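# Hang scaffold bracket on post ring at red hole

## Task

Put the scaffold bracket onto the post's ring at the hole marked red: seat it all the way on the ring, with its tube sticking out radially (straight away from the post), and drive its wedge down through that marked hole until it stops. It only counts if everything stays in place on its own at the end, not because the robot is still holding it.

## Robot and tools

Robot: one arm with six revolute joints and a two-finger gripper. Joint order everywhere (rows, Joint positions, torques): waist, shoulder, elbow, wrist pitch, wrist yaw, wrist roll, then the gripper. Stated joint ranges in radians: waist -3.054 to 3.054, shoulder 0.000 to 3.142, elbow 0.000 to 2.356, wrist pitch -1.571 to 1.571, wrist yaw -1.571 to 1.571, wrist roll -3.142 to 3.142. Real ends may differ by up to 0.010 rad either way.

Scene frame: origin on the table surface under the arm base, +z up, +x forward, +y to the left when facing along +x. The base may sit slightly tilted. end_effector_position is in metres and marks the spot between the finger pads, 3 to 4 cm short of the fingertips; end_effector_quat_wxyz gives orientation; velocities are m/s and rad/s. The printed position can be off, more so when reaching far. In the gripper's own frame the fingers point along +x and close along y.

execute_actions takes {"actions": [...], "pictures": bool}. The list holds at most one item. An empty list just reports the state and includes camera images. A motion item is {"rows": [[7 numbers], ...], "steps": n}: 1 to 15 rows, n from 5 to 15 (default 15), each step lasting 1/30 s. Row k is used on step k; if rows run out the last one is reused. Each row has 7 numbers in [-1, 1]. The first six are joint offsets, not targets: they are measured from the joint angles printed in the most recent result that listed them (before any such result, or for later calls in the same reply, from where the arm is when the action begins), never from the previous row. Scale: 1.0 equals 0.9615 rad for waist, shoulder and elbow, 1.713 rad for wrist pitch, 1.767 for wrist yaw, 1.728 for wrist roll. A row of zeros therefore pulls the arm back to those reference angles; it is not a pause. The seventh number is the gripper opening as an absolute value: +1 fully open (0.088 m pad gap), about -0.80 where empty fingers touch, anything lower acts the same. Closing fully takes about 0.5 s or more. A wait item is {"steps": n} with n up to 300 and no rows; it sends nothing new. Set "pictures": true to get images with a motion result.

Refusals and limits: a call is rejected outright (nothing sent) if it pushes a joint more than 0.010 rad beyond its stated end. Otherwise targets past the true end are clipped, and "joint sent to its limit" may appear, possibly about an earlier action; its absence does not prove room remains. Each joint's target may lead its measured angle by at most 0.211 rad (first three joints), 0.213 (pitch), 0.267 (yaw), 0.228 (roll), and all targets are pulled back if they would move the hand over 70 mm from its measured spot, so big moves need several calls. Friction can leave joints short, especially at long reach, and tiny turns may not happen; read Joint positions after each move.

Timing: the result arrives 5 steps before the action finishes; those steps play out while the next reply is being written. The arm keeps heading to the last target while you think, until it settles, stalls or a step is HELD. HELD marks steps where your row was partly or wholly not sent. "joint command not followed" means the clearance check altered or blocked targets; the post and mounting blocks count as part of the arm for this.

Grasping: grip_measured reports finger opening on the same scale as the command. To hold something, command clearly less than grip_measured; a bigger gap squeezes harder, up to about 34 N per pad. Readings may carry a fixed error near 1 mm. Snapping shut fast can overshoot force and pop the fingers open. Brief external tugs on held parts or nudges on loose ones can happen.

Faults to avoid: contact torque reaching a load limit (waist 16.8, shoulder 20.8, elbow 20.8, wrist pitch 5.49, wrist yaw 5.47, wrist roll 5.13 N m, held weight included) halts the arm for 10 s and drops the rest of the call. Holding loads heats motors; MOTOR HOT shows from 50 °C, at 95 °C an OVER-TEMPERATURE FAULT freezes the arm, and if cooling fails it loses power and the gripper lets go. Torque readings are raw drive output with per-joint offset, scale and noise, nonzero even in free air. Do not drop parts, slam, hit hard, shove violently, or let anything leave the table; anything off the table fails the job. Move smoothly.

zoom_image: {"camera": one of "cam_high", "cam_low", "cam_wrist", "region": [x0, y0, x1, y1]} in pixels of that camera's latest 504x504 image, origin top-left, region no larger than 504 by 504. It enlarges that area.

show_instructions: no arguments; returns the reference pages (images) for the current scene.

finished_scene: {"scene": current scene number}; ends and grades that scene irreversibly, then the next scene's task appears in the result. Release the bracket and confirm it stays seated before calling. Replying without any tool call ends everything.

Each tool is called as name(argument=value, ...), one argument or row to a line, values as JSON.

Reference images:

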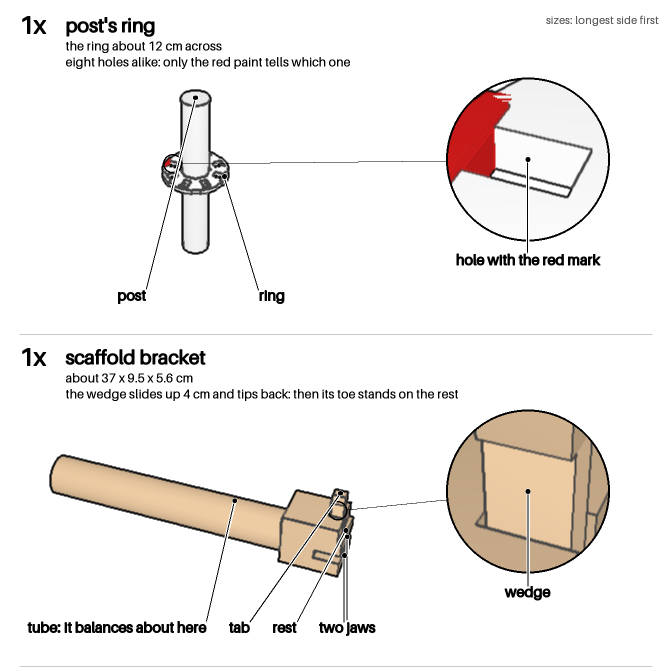

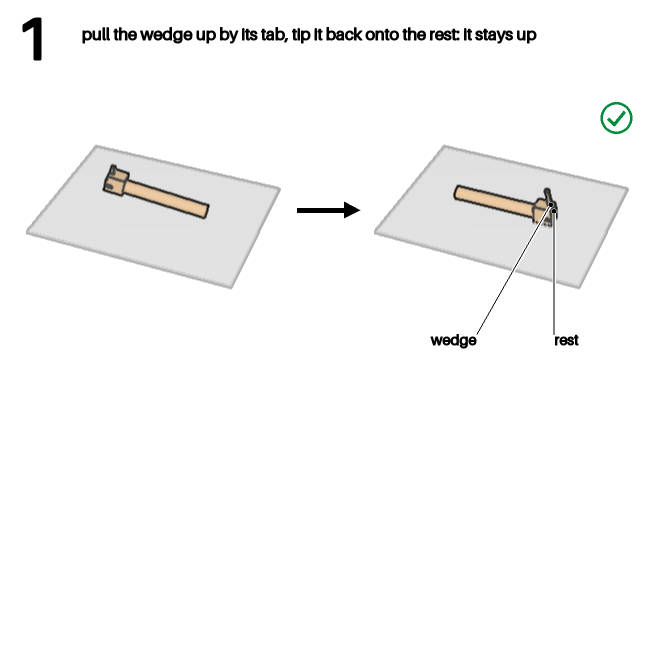

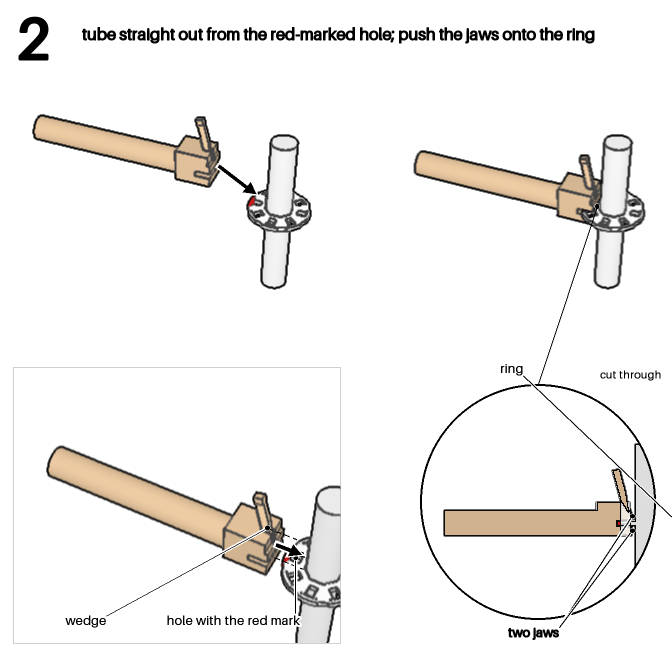

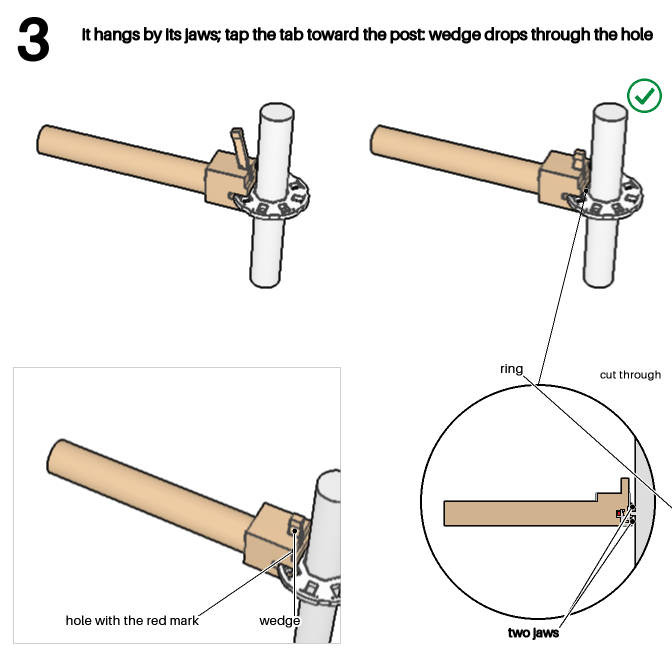

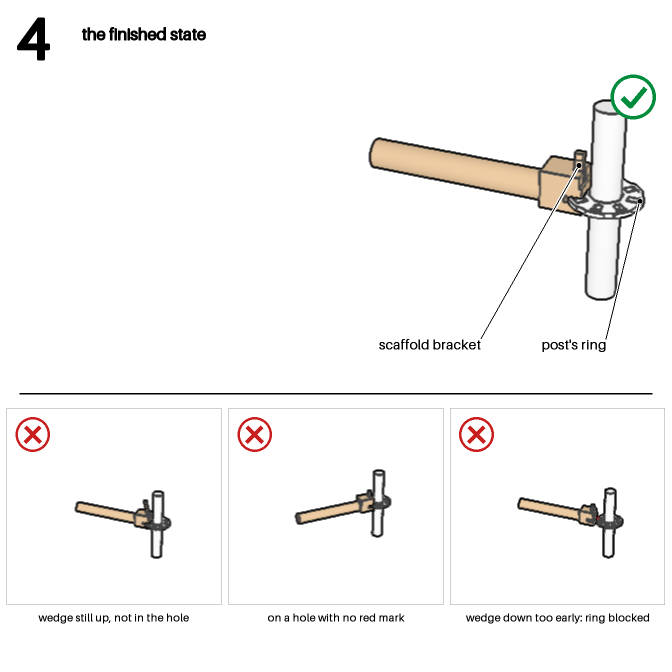

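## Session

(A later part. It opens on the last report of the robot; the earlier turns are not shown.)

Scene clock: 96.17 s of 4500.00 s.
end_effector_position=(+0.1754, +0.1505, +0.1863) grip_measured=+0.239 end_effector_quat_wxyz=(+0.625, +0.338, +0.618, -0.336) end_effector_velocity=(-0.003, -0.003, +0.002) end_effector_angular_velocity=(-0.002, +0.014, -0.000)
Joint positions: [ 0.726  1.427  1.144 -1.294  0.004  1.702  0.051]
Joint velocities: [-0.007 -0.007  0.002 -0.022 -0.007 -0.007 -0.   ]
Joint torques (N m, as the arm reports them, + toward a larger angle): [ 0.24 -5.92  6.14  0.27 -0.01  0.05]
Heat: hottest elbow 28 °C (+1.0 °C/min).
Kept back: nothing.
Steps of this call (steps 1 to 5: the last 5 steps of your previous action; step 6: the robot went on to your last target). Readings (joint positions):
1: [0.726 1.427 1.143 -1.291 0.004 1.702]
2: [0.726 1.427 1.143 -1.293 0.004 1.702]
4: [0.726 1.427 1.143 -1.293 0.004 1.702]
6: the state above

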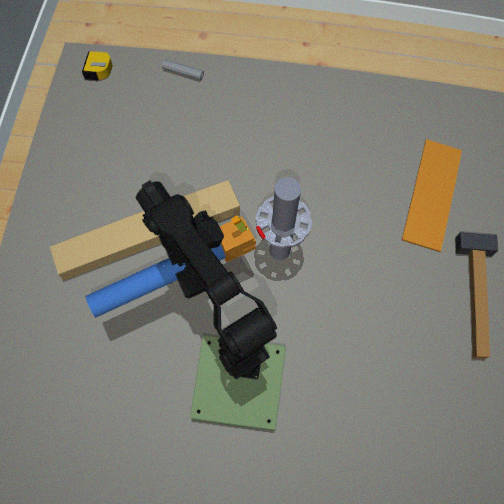

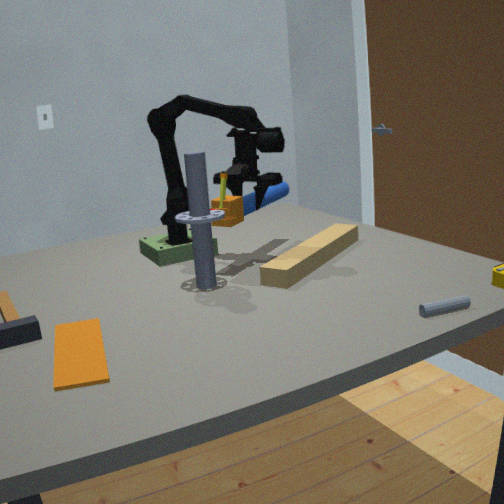

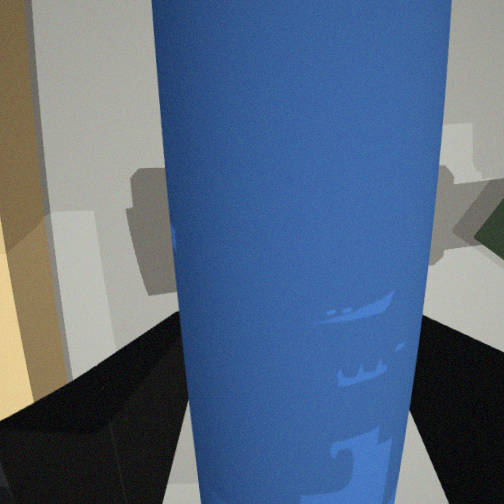

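execute_actions(
  actions=[
    {"rows": [[-0.015,0,0.02,-0.008,0,-0.008,-0.6],[-0.03,0,0.045,-0.018,0,-0.017,-0.6],[-0.045,0,0.045,-0.018,0,-0.025,-0.6]], "steps": 12},
  ],
)

execute_actions(
  actions=[
    {"steps": 6},
  ],
  pictures=true,
)

zoom_image(
  camera="cam_low",
  region=[180, 160, 300, 245],
)

zoom_image(
  camera="cam_high",
  region=[180, 170, 330, 320],
)

Scene clock: 96.97 s of 4500.00 s.
end_effector_position=(+0.1811, +0.1447, +0.1923) grip_measured=+0.239 end_effector_quat_wxyz=(+0.624, +0.339, +0.619, -0.336) end_effector_velocity=(+0.009, -0.016, +0.012) end_effector_angular_velocity=(-0.005, +0.018, -0.000)
Joint positions: [ 0.69   1.428  1.169 -1.316  0.002  1.668  0.051]
Joint velocities: [-0.081  0.002  0.051 -0.066 -0.007 -0.081 -0.   ]
Joint torques (N m, as the arm reports them, + toward a larger angle): [-0.12 -5.33  5.85  0.09  0.07 -0.1 ]
Heat: hottest elbow 28 °C (+1.0 °C/min).
Steps of this call (steps 1 to 15: the robot went on to your last target; steps 16 to 17: nothing new was sent; steps 18 to 24: the first 7 steps of this action). Readings (joint positions):
18: [0.725 1.427 1.145 -1.296 0.004 1.701]
19: [0.722 1.427 1.148 -1.303 0.003 1.695]
21: [0.706 1.428 1.158 -1.314 0.002 1.679]
24: the state above

Scene clock: 97.17 s of 4500.00 s.
end_effector_position=(+0.1810, +0.1436, +0.1927) grip_measured=+0.239 end_effector_quat_wxyz=(+0.624, +0.337, +0.619, -0.336) end_effector_velocity=(+0.000, -0.001, -0.001) end_effector_angular_velocity=(+0.007, +0.003, +0.000)
Joint positions: [ 0.686  1.428  1.171 -1.321  0.002  1.662  0.051]
Joint velocities: [-0.007 -0.002 -0.007  0.007 -0.007 -0.007 -0.   ]
Joint torques (N m, as the arm reports them, + toward a larger angle): [-0.32 -5.33  6.16  0.21  0.09 -0.1 ]
Heat: hottest elbow 28 °C (+1.0 °C/min).
Kept back: nothing.
Steps of this call (steps 1 to 5: the last 5 steps of your previous action; step 6: the robot went on to your last target). Readings (joint positions):
1: [0.688 1.428 1.170 -1.318 0.002 1.666]
2: [0.687 1.428 1.171 -1.320 0.002 1.664]
4: [0.687 1.428 1.171 -1.321 0.002 1.663]
6: the state above

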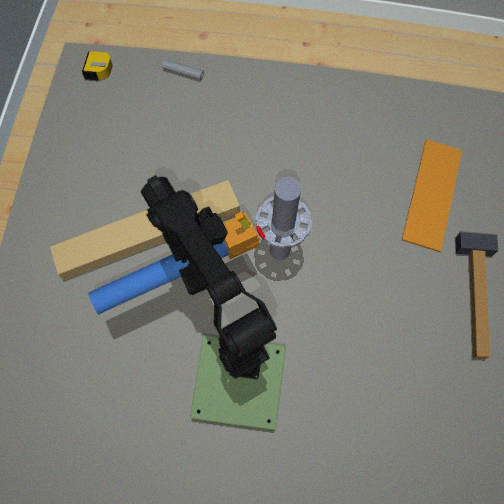

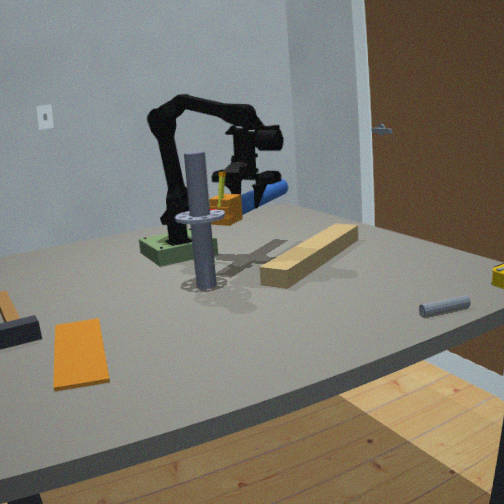

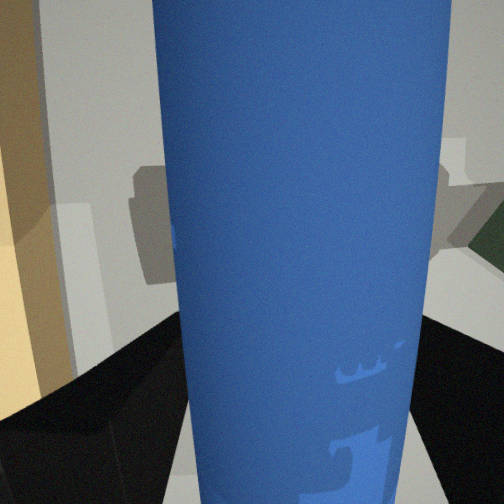

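Region (180, 160, 300, 245) of cam_low's 504x504 image, scaled by 4.200, with more detail than that image has; it fills the top 357 rows of this view, and the rest is white.

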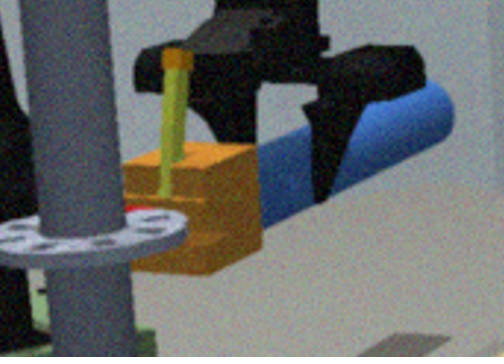

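Region (180, 170, 330, 320) of cam_high's 504x504 image, scaled by 3.360, with more detail than that image has.

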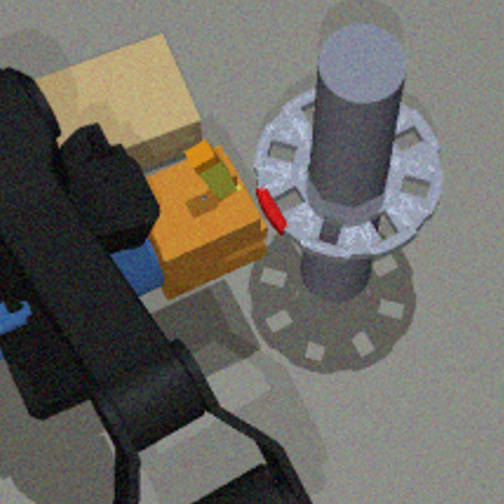

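execute_actions(
  actions=[
    {"rows": [[0,-0.015,-0.01,0,0,0,-0.6],[0,-0.03,-0.022,-0.004,0,0,-0.6],[0,-0.04,-0.032,-0.004,0,0,-0.6]], "steps": 12},
  ],
)

execute_actions(
  actions=[
    {"steps": 6},
  ],
  pictures=true,
)

zoom_image(
  camera="cam_low",
  region=[180, 160, 300, 245],
)

zoom_image(
  camera="cam_high",
  region=[180, 170, 330, 320],
)

Scene clock: 98.43 s of 4500.00 s.
end_effector_position=(+0.1750, +0.1386, +0.1903) grip_measured=+0.238 end_effector_quat_wxyz=(+0.623, +0.334, +0.621, -0.339) end_effector_velocity=(-0.012, -0.011, -0.006) end_effector_angular_velocity=(-0.010, +0.001, +0.005)
Joint positions: [ 0.686  1.408  1.144 -1.327  0.002  1.661  0.051]
Joint velocities: [-0.002 -0.056 -0.071  0.007  0.007 -0.007 -0.   ]
Joint torques (N m, as the arm reports them, + toward a larger angle): [-0.01 -6.49  4.73  0.41  0.   -0.02]
Heat: hottest elbow 28 °C (+1.0 °C/min).
Steps of this call (steps 1 to 15: the robot went on to your last target; steps 16 to 31: nothing new was sent; steps 32 to 38: the first 7 steps of this action). Readings (joint positions):
32: [0.686 1.428 1.171 -1.322 0.002 1.661]
33: [0.686 1.427 1.169 -1.322 0.002 1.661]
35: [0.686 1.417 1.157 -1.323 0.002 1.661]
38: the state above

Scene clock: 98.63 s of 4500.00 s.
end_effector_position=(+0.1742, +0.1380, +0.1902) grip_measured=+0.238 end_effector_quat_wxyz=(+0.623, +0.334, +0.621, -0.339) end_effector_velocity=(-0.002, +0.002, -0.000) end_effector_angular_velocity=(+0.022, +0.008, +0.005)
Joint positions: [ 0.686  1.404  1.14  -1.327  0.002  1.661  0.051]
Joint velocities: [-0.002 -0.007 -0.007  0.007 -0.022 -0.007 -0.   ]
Joint torques (N m, as the arm reports them, + toward a larger angle): [ 0.05 -6.62  4.62  0.36 -0.01  0.01]
Heat: hottest elbow 28 °C (+1.0 °C/min).
Kept back: nothing.
Steps of this call (steps 1 to 5: the last 5 steps of your previous action; step 6: the robot went on to your last target). Readings (joint positions):
1: [0.686 1.406 1.143 -1.327 0.002 1.661]
2: [0.686 1.405 1.142 -1.327 0.002 1.661]
4: [0.686 1.405 1.141 -1.327 0.002 1.661]
6: the state above

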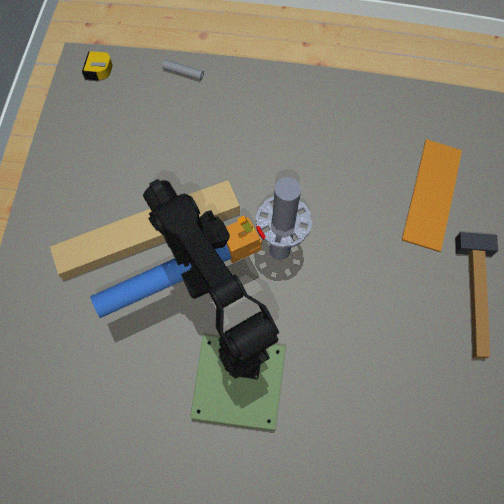

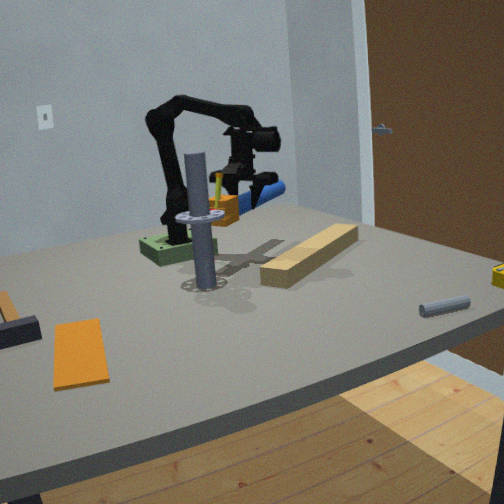

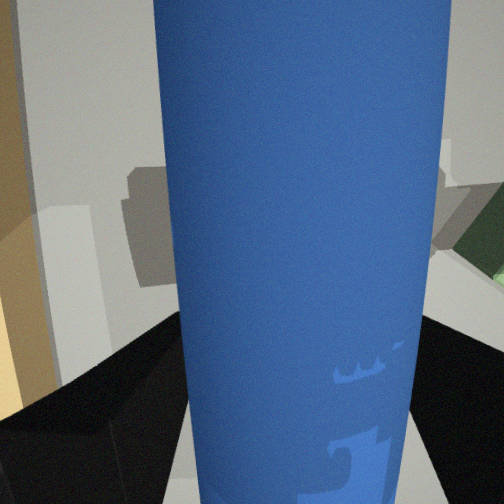

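Region (180, 160, 300, 245) of cam_low's 504x504 image, scaled by 4.200, with more detail than that image has; it fills the top 357 rows of this view, and the rest is white.

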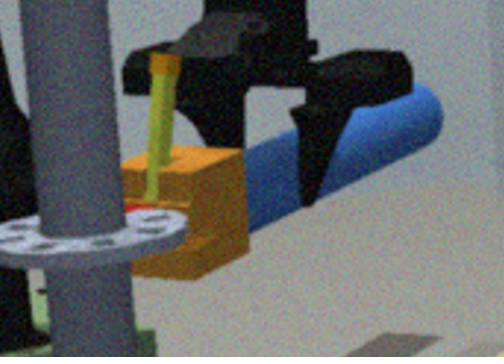

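Region (180, 170, 330, 320) of cam_high's 504x504 image, scaled by 3.360, with more detail than that image has.

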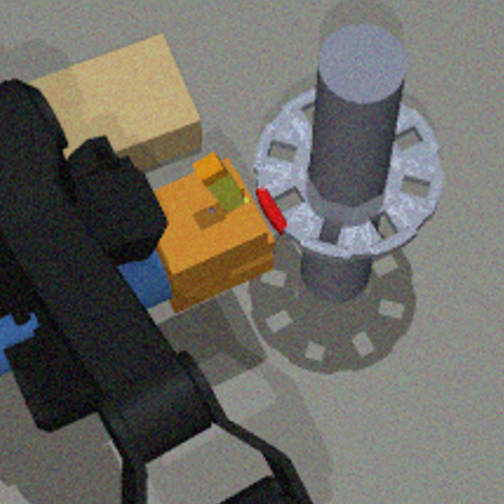

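execute_actions(
  actions=[
    {"rows": [[0,0,0.02,-0.005,0,0,-0.6],[0,0,0.035,-0.01,0,0,-0.6],[0,0,0.035,-0.01,0,0,-0.6],[0,0,0.035,-0.01,0,0,-0.6],[0,0,0.035,-0.01,0,0,-0.6],[-0.015,0,0.035,-0.01,0,-0.008,-0.6],[-0.03,0,0.035,-0.01,0,-0.017,-0.6],[-0.045,0,0.035,-0.01,0,-0.025,-0.6],[-0.06,0,0.035,-0.01,0,-0.033,-0.6],[-0.075,0,0.035,-0.01,0,-0.042,-0.6],[-0.09,0,0.035,-0.01,0,-0.05,-0.6]], "steps": 15},
  ],
)

execute_actions(
  actions=[
    {"steps": 8},
  ],
  pictures=true,
)

zoom_image(
  camera="cam_low",
  region=[180, 160, 300, 245],
)

zoom_image(
  camera="cam_high",
  region=[180, 170, 330, 320],
)

Scene clock: 99.40 s of 4500.00 s.
end_effector_position=(+0.1776, +0.1350, +0.1946) grip_measured=+0.238 end_effector_quat_wxyz=(+0.620, +0.335, +0.626, -0.334) end_effector_velocity=(+0.004, -0.005, +0.011) end_effector_angular_velocity=(+0.250, +0.173, +0.043)
Joint positions: [ 0.656  1.403  1.158 -1.34  -0.013  1.625  0.051]
Joint velocities: [-0.227 -0.007  0.037 -0.037 -0.3   -0.271 -0.001]
Joint torques (N m, as the arm reports them, + toward a larger angle): [-1.97 -4.98  5.78  0.29  0.93 -0.24]
Heat: hottest elbow 28 °C (+1.0 °C/min).
Steps of this call (steps 1 to 13: the robot went on to your last target; steps 14 to 23: the first 10 steps of this action). Readings (joint positions):
14: [0.686 1.403 1.140 -1.327 0.002 1.661]
15: [0.686 1.403 1.142 -1.329 0.002 1.661]
17: [0.686 1.403 1.147 -1.336 0.002 1.661]
21: [0.674 1.403 1.156 -1.338 0.001 1.644]
23: the state above

Scene clock: 99.67 s of 4500.00 s.
end_effector_position=(+0.1776, +0.1341, +0.1953) grip_measured=+0.234 end_effector_quat_wxyz=(+0.612, +0.335, +0.638, -0.326) end_effector_velocity=(-0.002, -0.001, +0.000) end_effector_angular_velocity=(+0.015, +0.017, +0.039)
Joint positions: [ 0.633  1.403  1.16  -1.345 -0.043  1.589  0.05 ]
Joint velocities: [-0.012 -0.002 -0.002 -0.007 -0.022 -0.051 -0.001]
Joint torques (N m, as the arm reports them, + toward a larger angle): [-3.28 -4.95  5.91  0.59  1.91 -0.4 ]
Heat: hottest elbow 28 °C (+1.0 °C/min).
Kept back: nothing.
Steps of this call (steps 1 to 5: the last 5 steps of your previous action; steps 6 to 8: the robot went on to your last target). Readings (joint positions):
1: [0.649 1.403 1.159 -1.342 -0.023 1.615]
2: [0.643 1.403 1.159 -1.343 -0.031 1.607]
4: [0.636 1.403 1.160 -1.344 -0.038 1.597]
8: the state above

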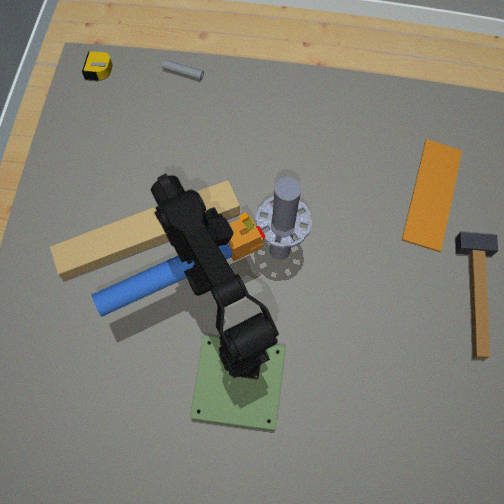

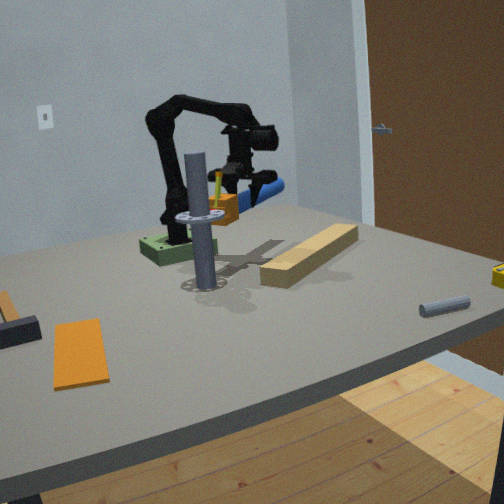

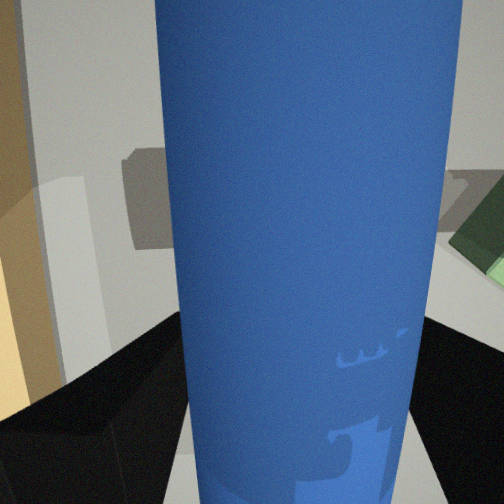

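Region (180, 160, 300, 245) of cam_low's 504x504 image, scaled by 4.200, with more detail than that image has; it fills the top 357 rows of this view, and the rest is white.

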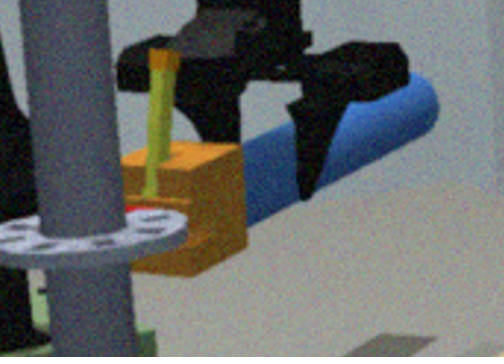

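Region (180, 170, 330, 320) of cam_high's 504x504 image, scaled by 3.360, with more detail than that image has.

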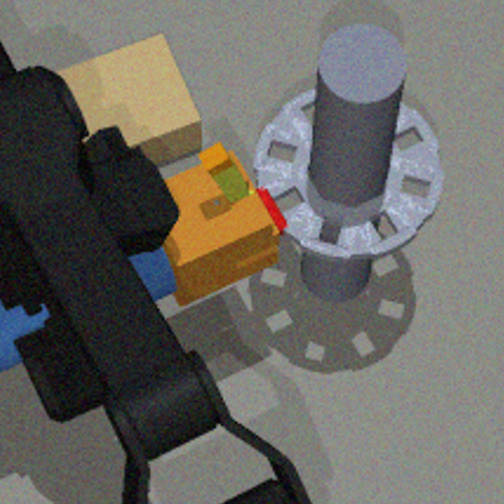

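execute_actions(
  actions=[
    {"rows": [[0.04,0,0,0,0.026,0.03,-0.6],[0.04,0,0,0,0.026,0.03,-0.6],[0.04,0,0,0,0.026,0.03,-0.6],[0.04,0,0.015,-0.008,0.026,0.03,-0.6],[0.04,0,0.03,-0.016,0.026,0.03,-0.6],[0.04,0,0.045,-0.023,0.026,0.03,-0.6]], "steps": 15},
  ],
)

execute_actions(
  actions=[
    {"steps": 6},
  ],
  pictures=true,
)

zoom_image(
  camera="cam_low",
  region=[180, 160, 300, 245],
)

Scene clock: 100.73 s of 4500.00 s.
end_effector_position=(+0.1753, +0.1342, +0.2002) grip_measured=+0.234 end_effector_quat_wxyz=(+0.621, +0.330, +0.625, -0.340) end_effector_velocity=(+0.007, +0.012, +0.023) end_effector_angular_velocity=(+0.048, -0.052, +0.010)
Joint positions: [ 0.666  1.405  1.181 -1.374 -0.003  1.636  0.05 ]
Joint velocities: [ 0.017 -0.007  0.085 -0.022 -0.007  0.007 -0.   ]
Joint torques (N m, as the arm reports them, + toward a larger angle): [ 0.25 -5.14  5.79  0.06  0.23  0.09]
Heat: hottest elbow 28 °C (+1.0 °C/min).
Steps of this call (steps 1 to 22: the robot went on to your last target; steps 23 to 32: the first 10 steps of this action). Readings (joint positions):
23: [0.636 1.403 1.160 -1.345 -0.039 1.590]
24: [0.646 1.404 1.160 -1.344 -0.024 1.603]
26: [0.658 1.405 1.160 -1.344 -0.007 1.619]
30: [0.664 1.405 1.174 -1.373 -0.003 1.634]
32: the state above

Scene clock: 100.93 s of 4500.00 s.
end_effector_position=(+0.1747, +0.1343, +0.2013) grip_measured=+0.234 end_effector_quat_wxyz=(+0.621, +0.330, +0.625, -0.340) end_effector_velocity=(-0.005, -0.003, +0.001) end_effector_angular_velocity=(-0.004, +0.018, +0.005)
Joint positions: [ 0.668  1.405  1.186 -1.381 -0.003  1.638  0.05 ]
Joint velocities: [-0.002 -0.007 -0.002 -0.022 -0.007 -0.007 -0.   ]
Joint torques (N m, as the arm reports them, + toward a larger angle): [ 0.24 -5.1   6.12  0.16  0.24  0.04]
Heat: hottest elbow 28 °C (+1.0 °C/min).
Kept back: nothing.
Steps of this call (steps 1 to 5: the last 5 steps of your previous action; step 6: the robot went on to your last target). Readings (joint positions):
1: [0.667 1.405 1.183 -1.376 -0.003 1.637]
2: [0.667 1.405 1.185 -1.378 -0.003 1.637]
4: [0.668 1.405 1.186 -1.381 -0.003 1.638]
6: the state above

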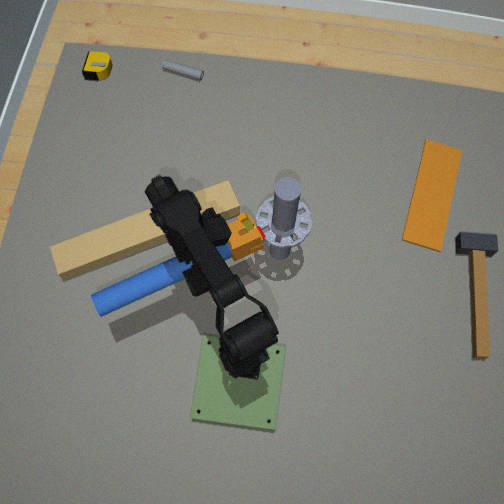

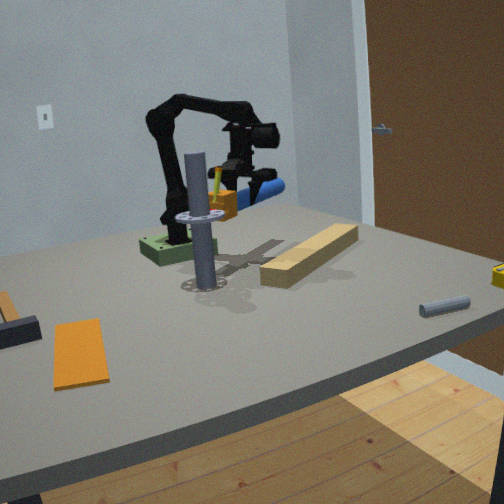

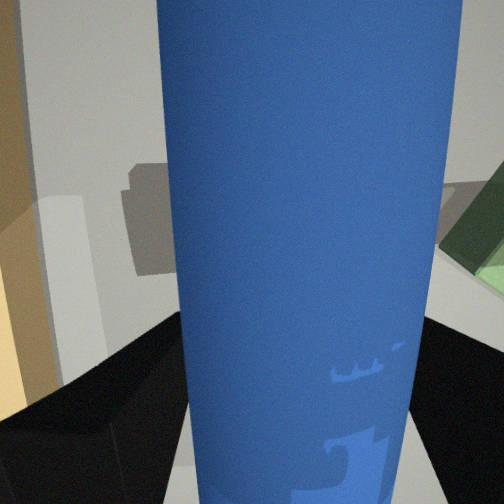

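Region (180, 160, 300, 245) of cam_low's 504x504 image, scaled by 4.200, with more detail than that image has; it fills the top 357 rows of this view, and the rest is white.

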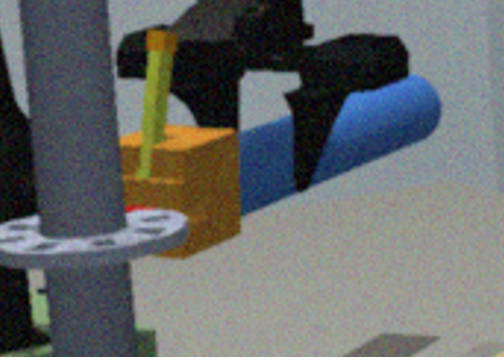

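execute_actions(
  actions=[
    {"rows": [[-0.015,0,0,0,0,-0.008,-0.6],[-0.03,0,0,0,0,-0.017,-0.6],[-0.045,0,0,0,0,-0.025,-0.6],[-0.06,0,0,0,0,-0.033,-0.6],[-0.075,0,0,0,0,-0.042,-0.6],[-0.09,0,0,0,0,-0.05,-0.6],[-0.105,0,0,0,0,-0.058,-0.6],[-0.12,0,0,0,0,-0.067,-0.6]], "steps": 15},
  ],
)

execute_actions(
  actions=[
    {"steps": 6},
  ],
  pictures=true,
)

zoom_image(
  camera="cam_low",
  region=[180, 160, 300, 245],
)

zoom_image(
  camera="cam_high",
  region=[180, 170, 330, 320],
)

Scene clock: 101.73 s of 4500.00 s.
end_effector_position=(+0.1755, +0.1311, +0.2017) grip_measured=+0.234 end_effector_quat_wxyz=(+0.602, +0.331, +0.651, -0.324) end_effector_velocity=(-0.006, -0.010, -0.002) end_effector_angular_velocity=(+0.085, +0.106, +0.055)
Joint positions: [ 0.609  1.405  1.186 -1.387 -0.069  1.555  0.05 ]
Joint velocities: [-0.11  -0.002 -0.017 -0.037 -0.125 -0.168 -0.   ]
Joint torques (N m, as the arm reports them, + toward a larger angle): [-4.55 -4.9   4.8   0.94  2.93 -0.48]
Heat: hottest elbow 28 °C (+1.0 °C/min).
Steps of this call (steps 1 to 14: the robot went on to your last target; steps 15 to 24: the first 10 steps of this action). Readings (joint positions):
15: [0.668 1.405 1.186 -1.381 -0.003 1.638]
16: [0.664 1.405 1.186 -1.381 -0.003 1.632]
18: [0.651 1.405 1.186 -1.381 -0.017 1.614]
22: [0.621 1.405 1.186 -1.385 -0.054 1.571]
24: the state above

Scene clock: 101.93 s of 4500.00 s.
end_effector_position=(+0.1751, +0.1305, +0.2013) grip_measured=+0.234 end_effector_quat_wxyz=(+0.599, +0.330, +0.655, -0.321) end_effector_velocity=(-0.003, -0.004, -0.002) end_effector_angular_velocity=(-0.001, +0.017, +0.024)
Joint positions: [ 0.602  1.405  1.183 -1.389 -0.078  1.542  0.05 ]
Joint velocities: [-0.012 -0.002 -0.012 -0.007 -0.007 -0.037 -0.   ]
Joint torques (N m, as the arm reports them, + toward a larger angle): [-4.85 -4.96  4.85  1.02  3.18 -0.55]
Heat: hottest elbow 28 °C (+1.0 °C/min).
Kept back: nothing.
Steps of this call (steps 1 to 5: the last 5 steps of your previous action; step 6: the robot went on to your last target). Readings (joint positions):
1: [0.607 1.405 1.185 -1.388 -0.072 1.551]
2: [0.605 1.405 1.185 -1.389 -0.074 1.548]
4: [0.603 1.405 1.184 -1.389 -0.076 1.545]
6: the state above

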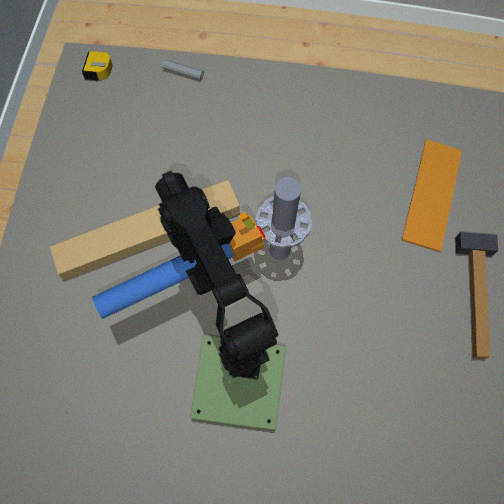

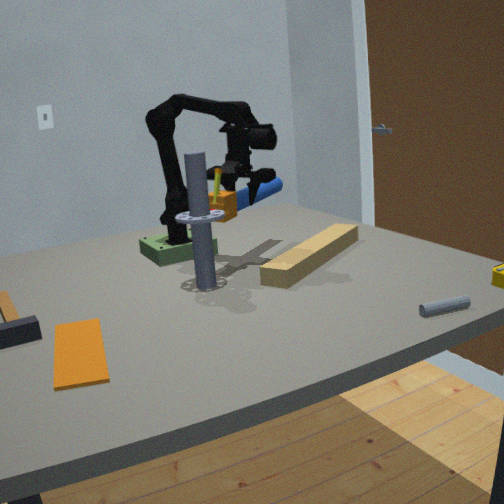

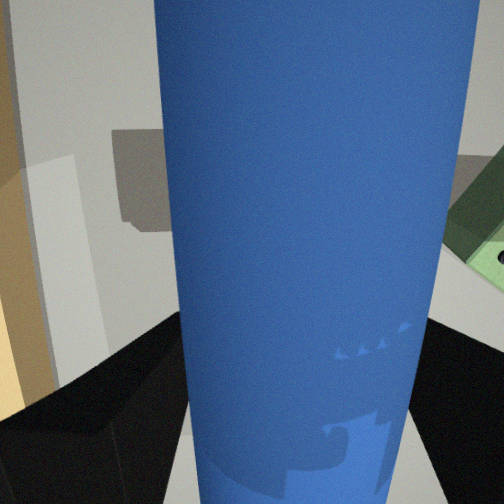

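Region (180, 160, 300, 245) of cam_low's 504x504 image, scaled by 4.200, with more detail than that image has; it fills the top 357 rows of this view, and the rest is white.

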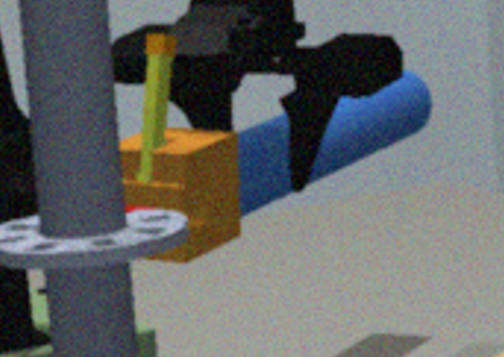

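Region (180, 170, 330, 320) of cam_high's 504x504 image, scaled by 3.360, with more detail than that image has.

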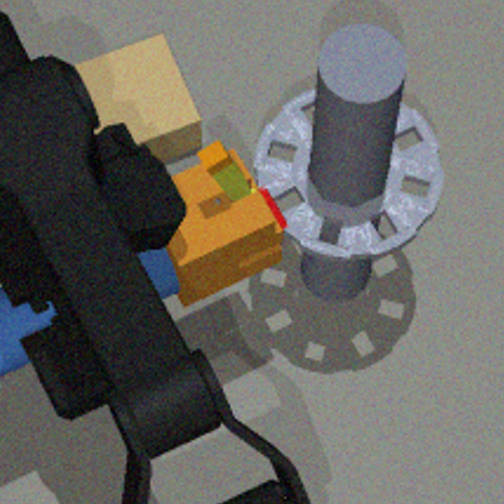

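execute_actions(
  actions=[
    {"rows": [[0.06,0,0,0,0.044,0.05,-0.6],[0.1,0,0,0,0.044,0.075,-0.6]], "steps": 12},
  ],
)

execute_actions(
  actions=[
    {"steps": 6},
  ],
  pictures=true,
)

zoom_image(
  camera="cam_low",
  region=[195, 180, 255, 230],
)

zoom_image(
  camera="cam_high",
  region=[215, 200, 295, 270],
)

Scene clock: 103.10 s of 4500.00 s.
end_effector_position=(+0.1710, +0.1365, +0.1998) grip_measured=+0.234 end_effector_quat_wxyz=(+0.618, +0.326, +0.627, -0.343) end_effector_velocity=(-0.022, +0.019, -0.000) end_effector_angular_velocity=(-0.013, +0.019, -0.044)
Joint positions: [ 0.684  1.408  1.182 -1.384 -0.006  1.653  0.05 ]
Joint velocities: [ 0.125 -0.002 -0.002 -0.022 -0.007  0.168  0.   ]
Joint torques (N m, as the arm reports them, + toward a larger angle): [ 0.01 -5.24  4.78  0.14  0.26  0.07]
Heat: hottest elbow 28 °C (+1.0 °C/min).
Steps of this call (steps 1 to 28: the robot went on to your last target; steps 29 to 35: the first 7 steps of this action). Readings (joint positions):
29: [0.609 1.405 1.182 -1.387 -0.069 1.551]
30: [0.629 1.406 1.182 -1.383 -0.042 1.579]
32: [0.662 1.408 1.182 -1.382 -0.008 1.622]
35: the state above

Scene clock: 103.30 s of 4500.00 s.
end_effector_position=(+0.1696, +0.1381, +0.1998) grip_measured=+0.234 end_effector_quat_wxyz=(+0.618, +0.327, +0.627, -0.345) end_effector_velocity=(-0.005, -0.004, -0.001) end_effector_angular_velocity=(-0.023, +0.016, -0.015)
Joint positions: [ 0.694  1.408  1.182 -1.385 -0.006  1.667  0.05 ]
Joint velocities: [ 0.007 -0.002 -0.007 -0.022  0.007  0.022 -0.   ]
Joint torques (N m, as the arm reports them, + toward a larger angle): [ 0.19 -5.27  4.78  0.13  0.24  0.06]
Heat: hottest elbow 28 °C (+1.0 °C/min).
Kept back: nothing.
Steps of this call (steps 1 to 5: the last 5 steps of your previous action; step 6: the robot went on to your last target). Readings (joint positions):
1: [0.687 1.408 1.182 -1.385 -0.006 1.657]
2: [0.689 1.408 1.182 -1.385 -0.006 1.661]
4: [0.692 1.408 1.182 -1.385 -0.006 1.665]
6: the state above

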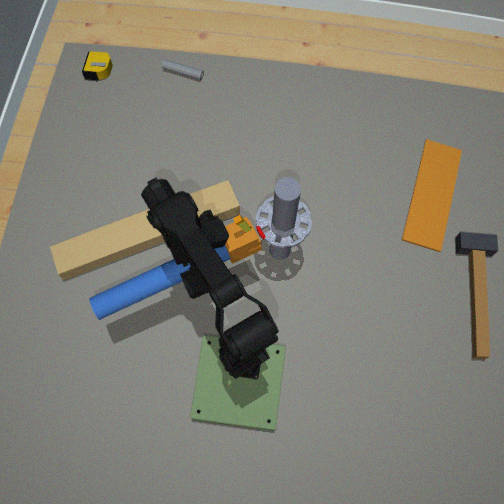

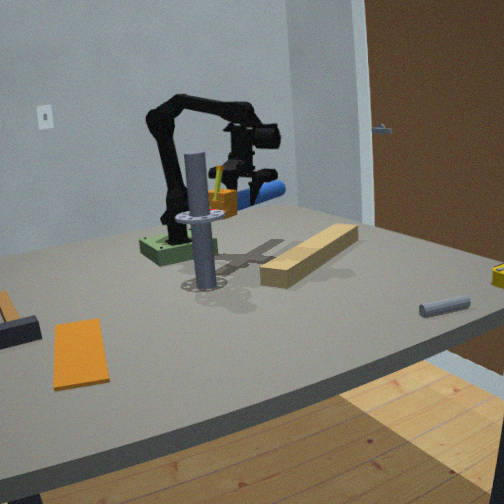

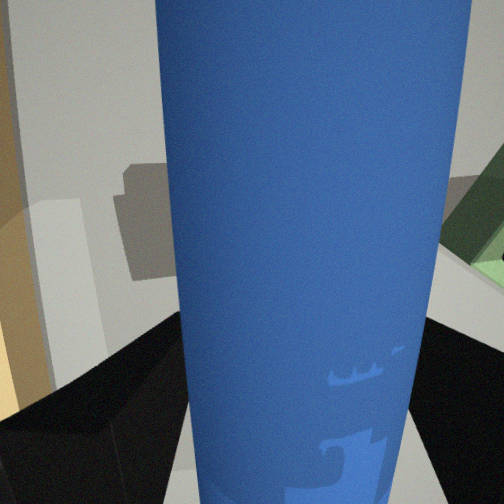

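Region (195, 180, 255, 230) of cam_low's 504x504 image, scaled by 8.400, with more detail than that image has.

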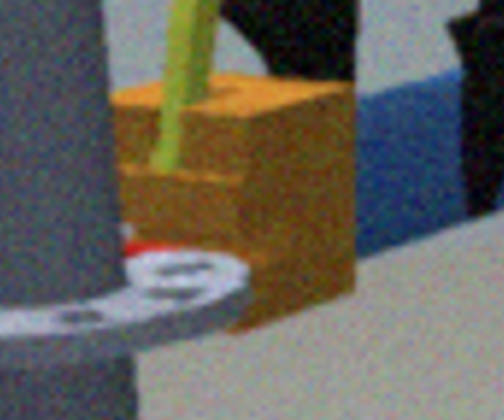

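Region (215, 200, 295, 270) of cam_high's 504x504 image, scaled by 6.300, with more detail than that image has; it fills the top 441 rows of this view, and the rest is white.

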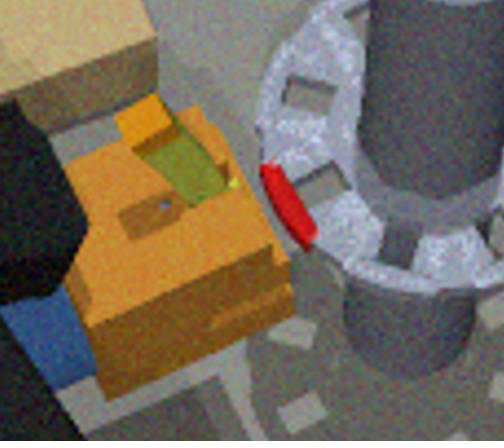

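execute_actions(
  actions=[
    {"rows": [[0,0,0.02,-0.006,0,0,-0.6],[0,0,0.04,-0.012,0,0,-0.6],[0,0,0.04,-0.012,0,0,-0.6],[0,0,0.04,-0.012,0,0,-0.6],[-0.015,0,0.04,-0.012,0,-0.008,-0.6],[-0.03,0,0.04,-0.012,0,-0.017,-0.6],[-0.045,0,0.04,-0.012,0,-0.025,-0.6],[-0.06,0,0.04,-0.012,0,-0.033,-0.6],[-0.075,0,0.04,-0.012,0,-0.042,-0.6]], "steps": 15},
  ],
)

execute_actions(
  actions=[
    {"steps": 6},
  ],
)

Scene clock: 104.47 s of 4500.00 s.
end_effector_position=(+0.1755, +0.1324, +0.2052) grip_measured=+0.234 end_effector_quat_wxyz=(+0.615, +0.330, +0.630, -0.340) end_effector_velocity=(+0.010, -0.005, +0.009) end_effector_angular_velocity=(+0.231, +0.132, +0.004)
Joint positions: [ 0.65   1.409  1.204 -1.401 -0.016  1.62   0.05 ]
Joint velocities: [-0.217 -0.002  0.032 -0.007 -0.256 -0.227 -0.   ]
Joint torques (N m, as the arm reports them, + toward a larger angle): [-0.81 -5.03  5.86  0.15  0.68 -0.1 ]
Heat: hottest elbow 29 °C (+2.0 °C/min).
Steps of this call (steps 1 to 25: the robot went on to your last target; steps 26 to 35: the first 10 steps of this action). Readings (joint positions):
26: [0.695 1.408 1.182 -1.386 -0.006 1.669]
27: [0.695 1.408 1.184 -1.390 -0.006 1.669]
29: [0.695 1.409 1.191 -1.398 -0.006 1.669]
33: [0.672 1.409 1.202 -1.399 -0.006 1.640]
35: the state above

Scene clock: 104.67 s of 4500.00 s.
end_effector_position=(+0.1754, +0.1318, +0.2058) grip_measured=+0.234 end_effector_quat_wxyz=(+0.612, +0.329, +0.635, -0.337) end_effector_velocity=(-0.001, -0.003, -0.000) end_effector_angular_velocity=(-0.010, +0.002, +0.005)
Joint positions: [ 0.64   1.409  1.206 -1.405 -0.028  1.603  0.05 ]
Joint velocities: [-0.002 -0.002 -0.002 -0.007  0.007 -0.007 -0.   ]
Joint torques (N m, as the arm reports them, + toward a larger angle): [-1.9  -5.11  5.93  0.38  0.92 -0.18]
Heat: hottest elbow 29 °C (+2.0 °C/min).
Kept back: nothing.
Steps of this call (steps 1 to 5: the last 5 steps of your previous action; step 6: the robot went on to your last target). Readings (joint positions):
1: [0.645 1.409 1.204 -1.402 -0.022 1.614]
2: [0.643 1.409 1.205 -1.403 -0.025 1.611]
4: [0.641 1.409 1.206 -1.405 -0.027 1.605]
6: the state above

execute_actions(
  actions=[
    {"rows": [[-0.03,0,-0.004,0,0,-0.017,-0.6],[-0.03,0,-0.008,0,0,-0.017,-0.6],[-0.03,0,-0.012,0.002,0,-0.017,-0.6],[-0.03,0,-0.016,0.004,0,-0.017,-0.6],[-0.03,0,-0.02,0.006,0,-0.017,-0.6],[-0.03,0,-0.024,0.008,0,-0.017,-0.6],[-0.03,0,-0.028,0.01,0,-0.017,-0.6],[-0.03,0,-0.032,0.012,0,-0.017,-0.6],[-0.03,0,-0.036,0.014,0,-0.017,-0.6],[-0.03,0,-0.04,0.016,0,-0.017,-0.6],[-0.03,0,-0.044,0.018,0,-0.017,-0.6],[-0.03,0,-0.048,0.02,0,-0.017,-0.6],[-0.03,0,-0.052,0.022,0,-0.017,-0.6],[-0.03,0,-0.056,0.024,0,-0.017,-0.6],[-0.03,0,-0.06,0.026,0,-0.017,-0.6]], "steps": 15},
  ],
)

execute_actions(
  actions=[
    {"steps": 8},
  ],
  pictures=true,
)

zoom_image(
  camera="cam_low",
  region=[180, 160, 300, 245],
)

Scene clock: 105.37 s of 4500.00 s.
end_effector_position=(+0.1754, +0.1297, +0.1998) grip_measured=+0.234 end_effector_quat_wxyz=(+0.608, +0.326, +0.642, -0.333) end_effector_velocity=(-0.000, -0.001, -0.017) end_effector_angular_velocity=(-0.007, -0.002, +0.010)
Joint positions: [ 0.623  1.409  1.182 -1.388 -0.041  1.575  0.05 ]
Joint velocities: [ 0.002 -0.002 -0.071  0.066  0.007 -0.007 -0.   ]
Joint torques (N m, as the arm reports them, + toward a larger angle): [-1.34 -4.88  4.    0.54  0.53 -0.04]
Heat: hottest elbow 29 °C (+2.0 °C/min).
Steps of this call (steps 1 to 11: the robot went on to your last target; steps 12 to 21: the first 10 steps of this action). Readings (joint positions):
12: [0.638 1.409 1.206 -1.406 -0.031 1.596]
13: [0.633 1.409 1.206 -1.406 -0.036 1.589]
15: [0.629 1.409 1.204 -1.405 -0.042 1.582]
19: [0.625 1.409 1.190 -1.394 -0.042 1.576]
21: the state above

Scene clock: 105.63 s of 4500.00 s.
end_effector_position=(+0.1758, +0.1295, +0.1938) grip_measured=+0.234 end_effector_quat_wxyz=(+0.609, +0.326, +0.642, -0.333) end_effector_velocity=(-0.003, -0.003, -0.010) end_effector_angular_velocity=(-0.003, +0.018, -0.000)
Joint positions: [ 0.623  1.409  1.158 -1.364 -0.039  1.576  0.05 ]
Joint velocities: [-0.007 -0.002 -0.042  0.022 -0.007 -0.007 -0.   ]
Joint torques (N m, as the arm reports them, + toward a larger angle): [-1.23 -4.93  4.02  0.39  0.44 -0.1 ]
Heat: hottest elbow 29 °C (+2.0 °C/min).
Kept back: nothing.
Steps of this call (steps 1 to 5: the last 5 steps of your previous action; steps 6 to 8: the robot went on to your last target). Readings (joint positions):
1: [0.623 1.409 1.179 -1.386 -0.040 1.575]
2: [0.623 1.409 1.177 -1.383 -0.040 1.575]
4: [0.623 1.409 1.170 -1.376 -0.040 1.576]
8: the state above

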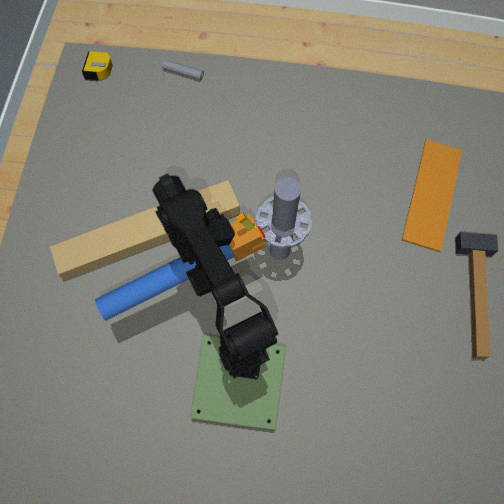

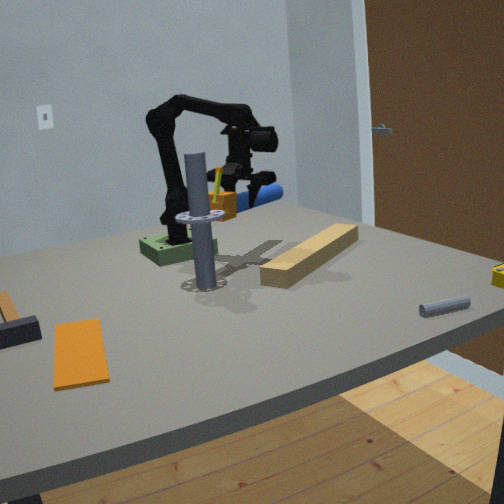

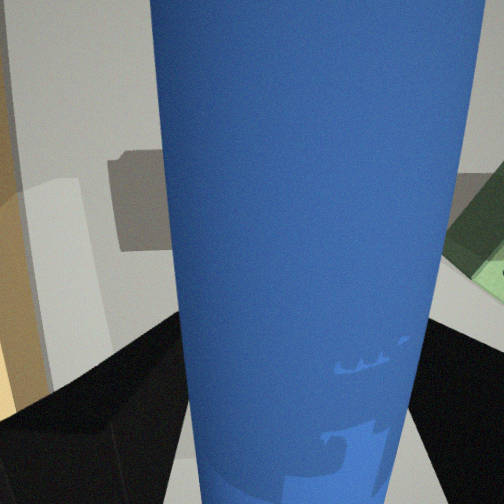

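Region (180, 160, 300, 245) of cam_low's 504x504 image, scaled by 4.200, with more detail than that image has; it fills the top 357 rows of this view, and the rest is white.

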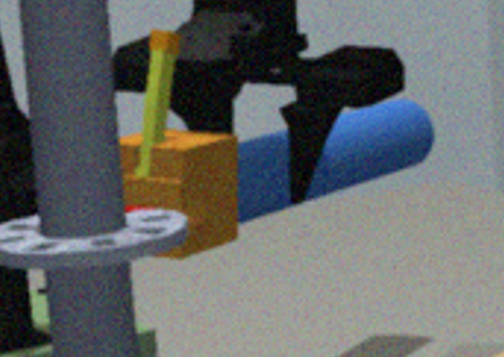

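zoom_image(
  camera="cam_high",
  region=[215, 200, 295, 270],
)

zoom_image(
  camera="cam_low",
  region=[195, 180, 255, 230],
)

Region (215, 200, 295, 270) of cam_high's 504x504 image, scaled by 6.300, with more detail than that image has; it fills the top 441 rows of this view, and the rest is white.

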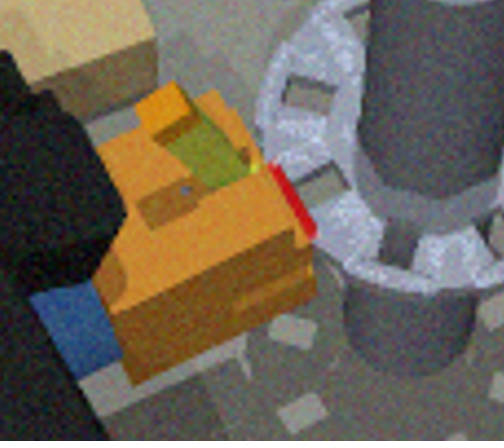

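Region (195, 180, 255, 230) of cam_low's 504x504 image, scaled by 8.400, with more detail than that image has.

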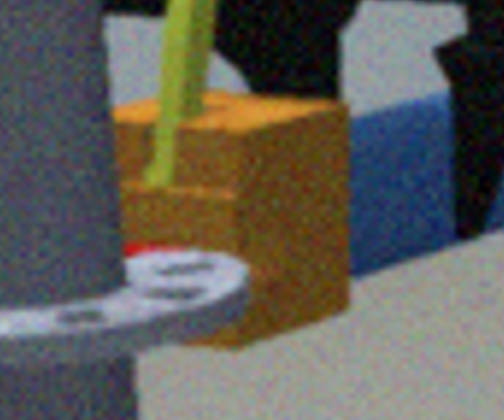

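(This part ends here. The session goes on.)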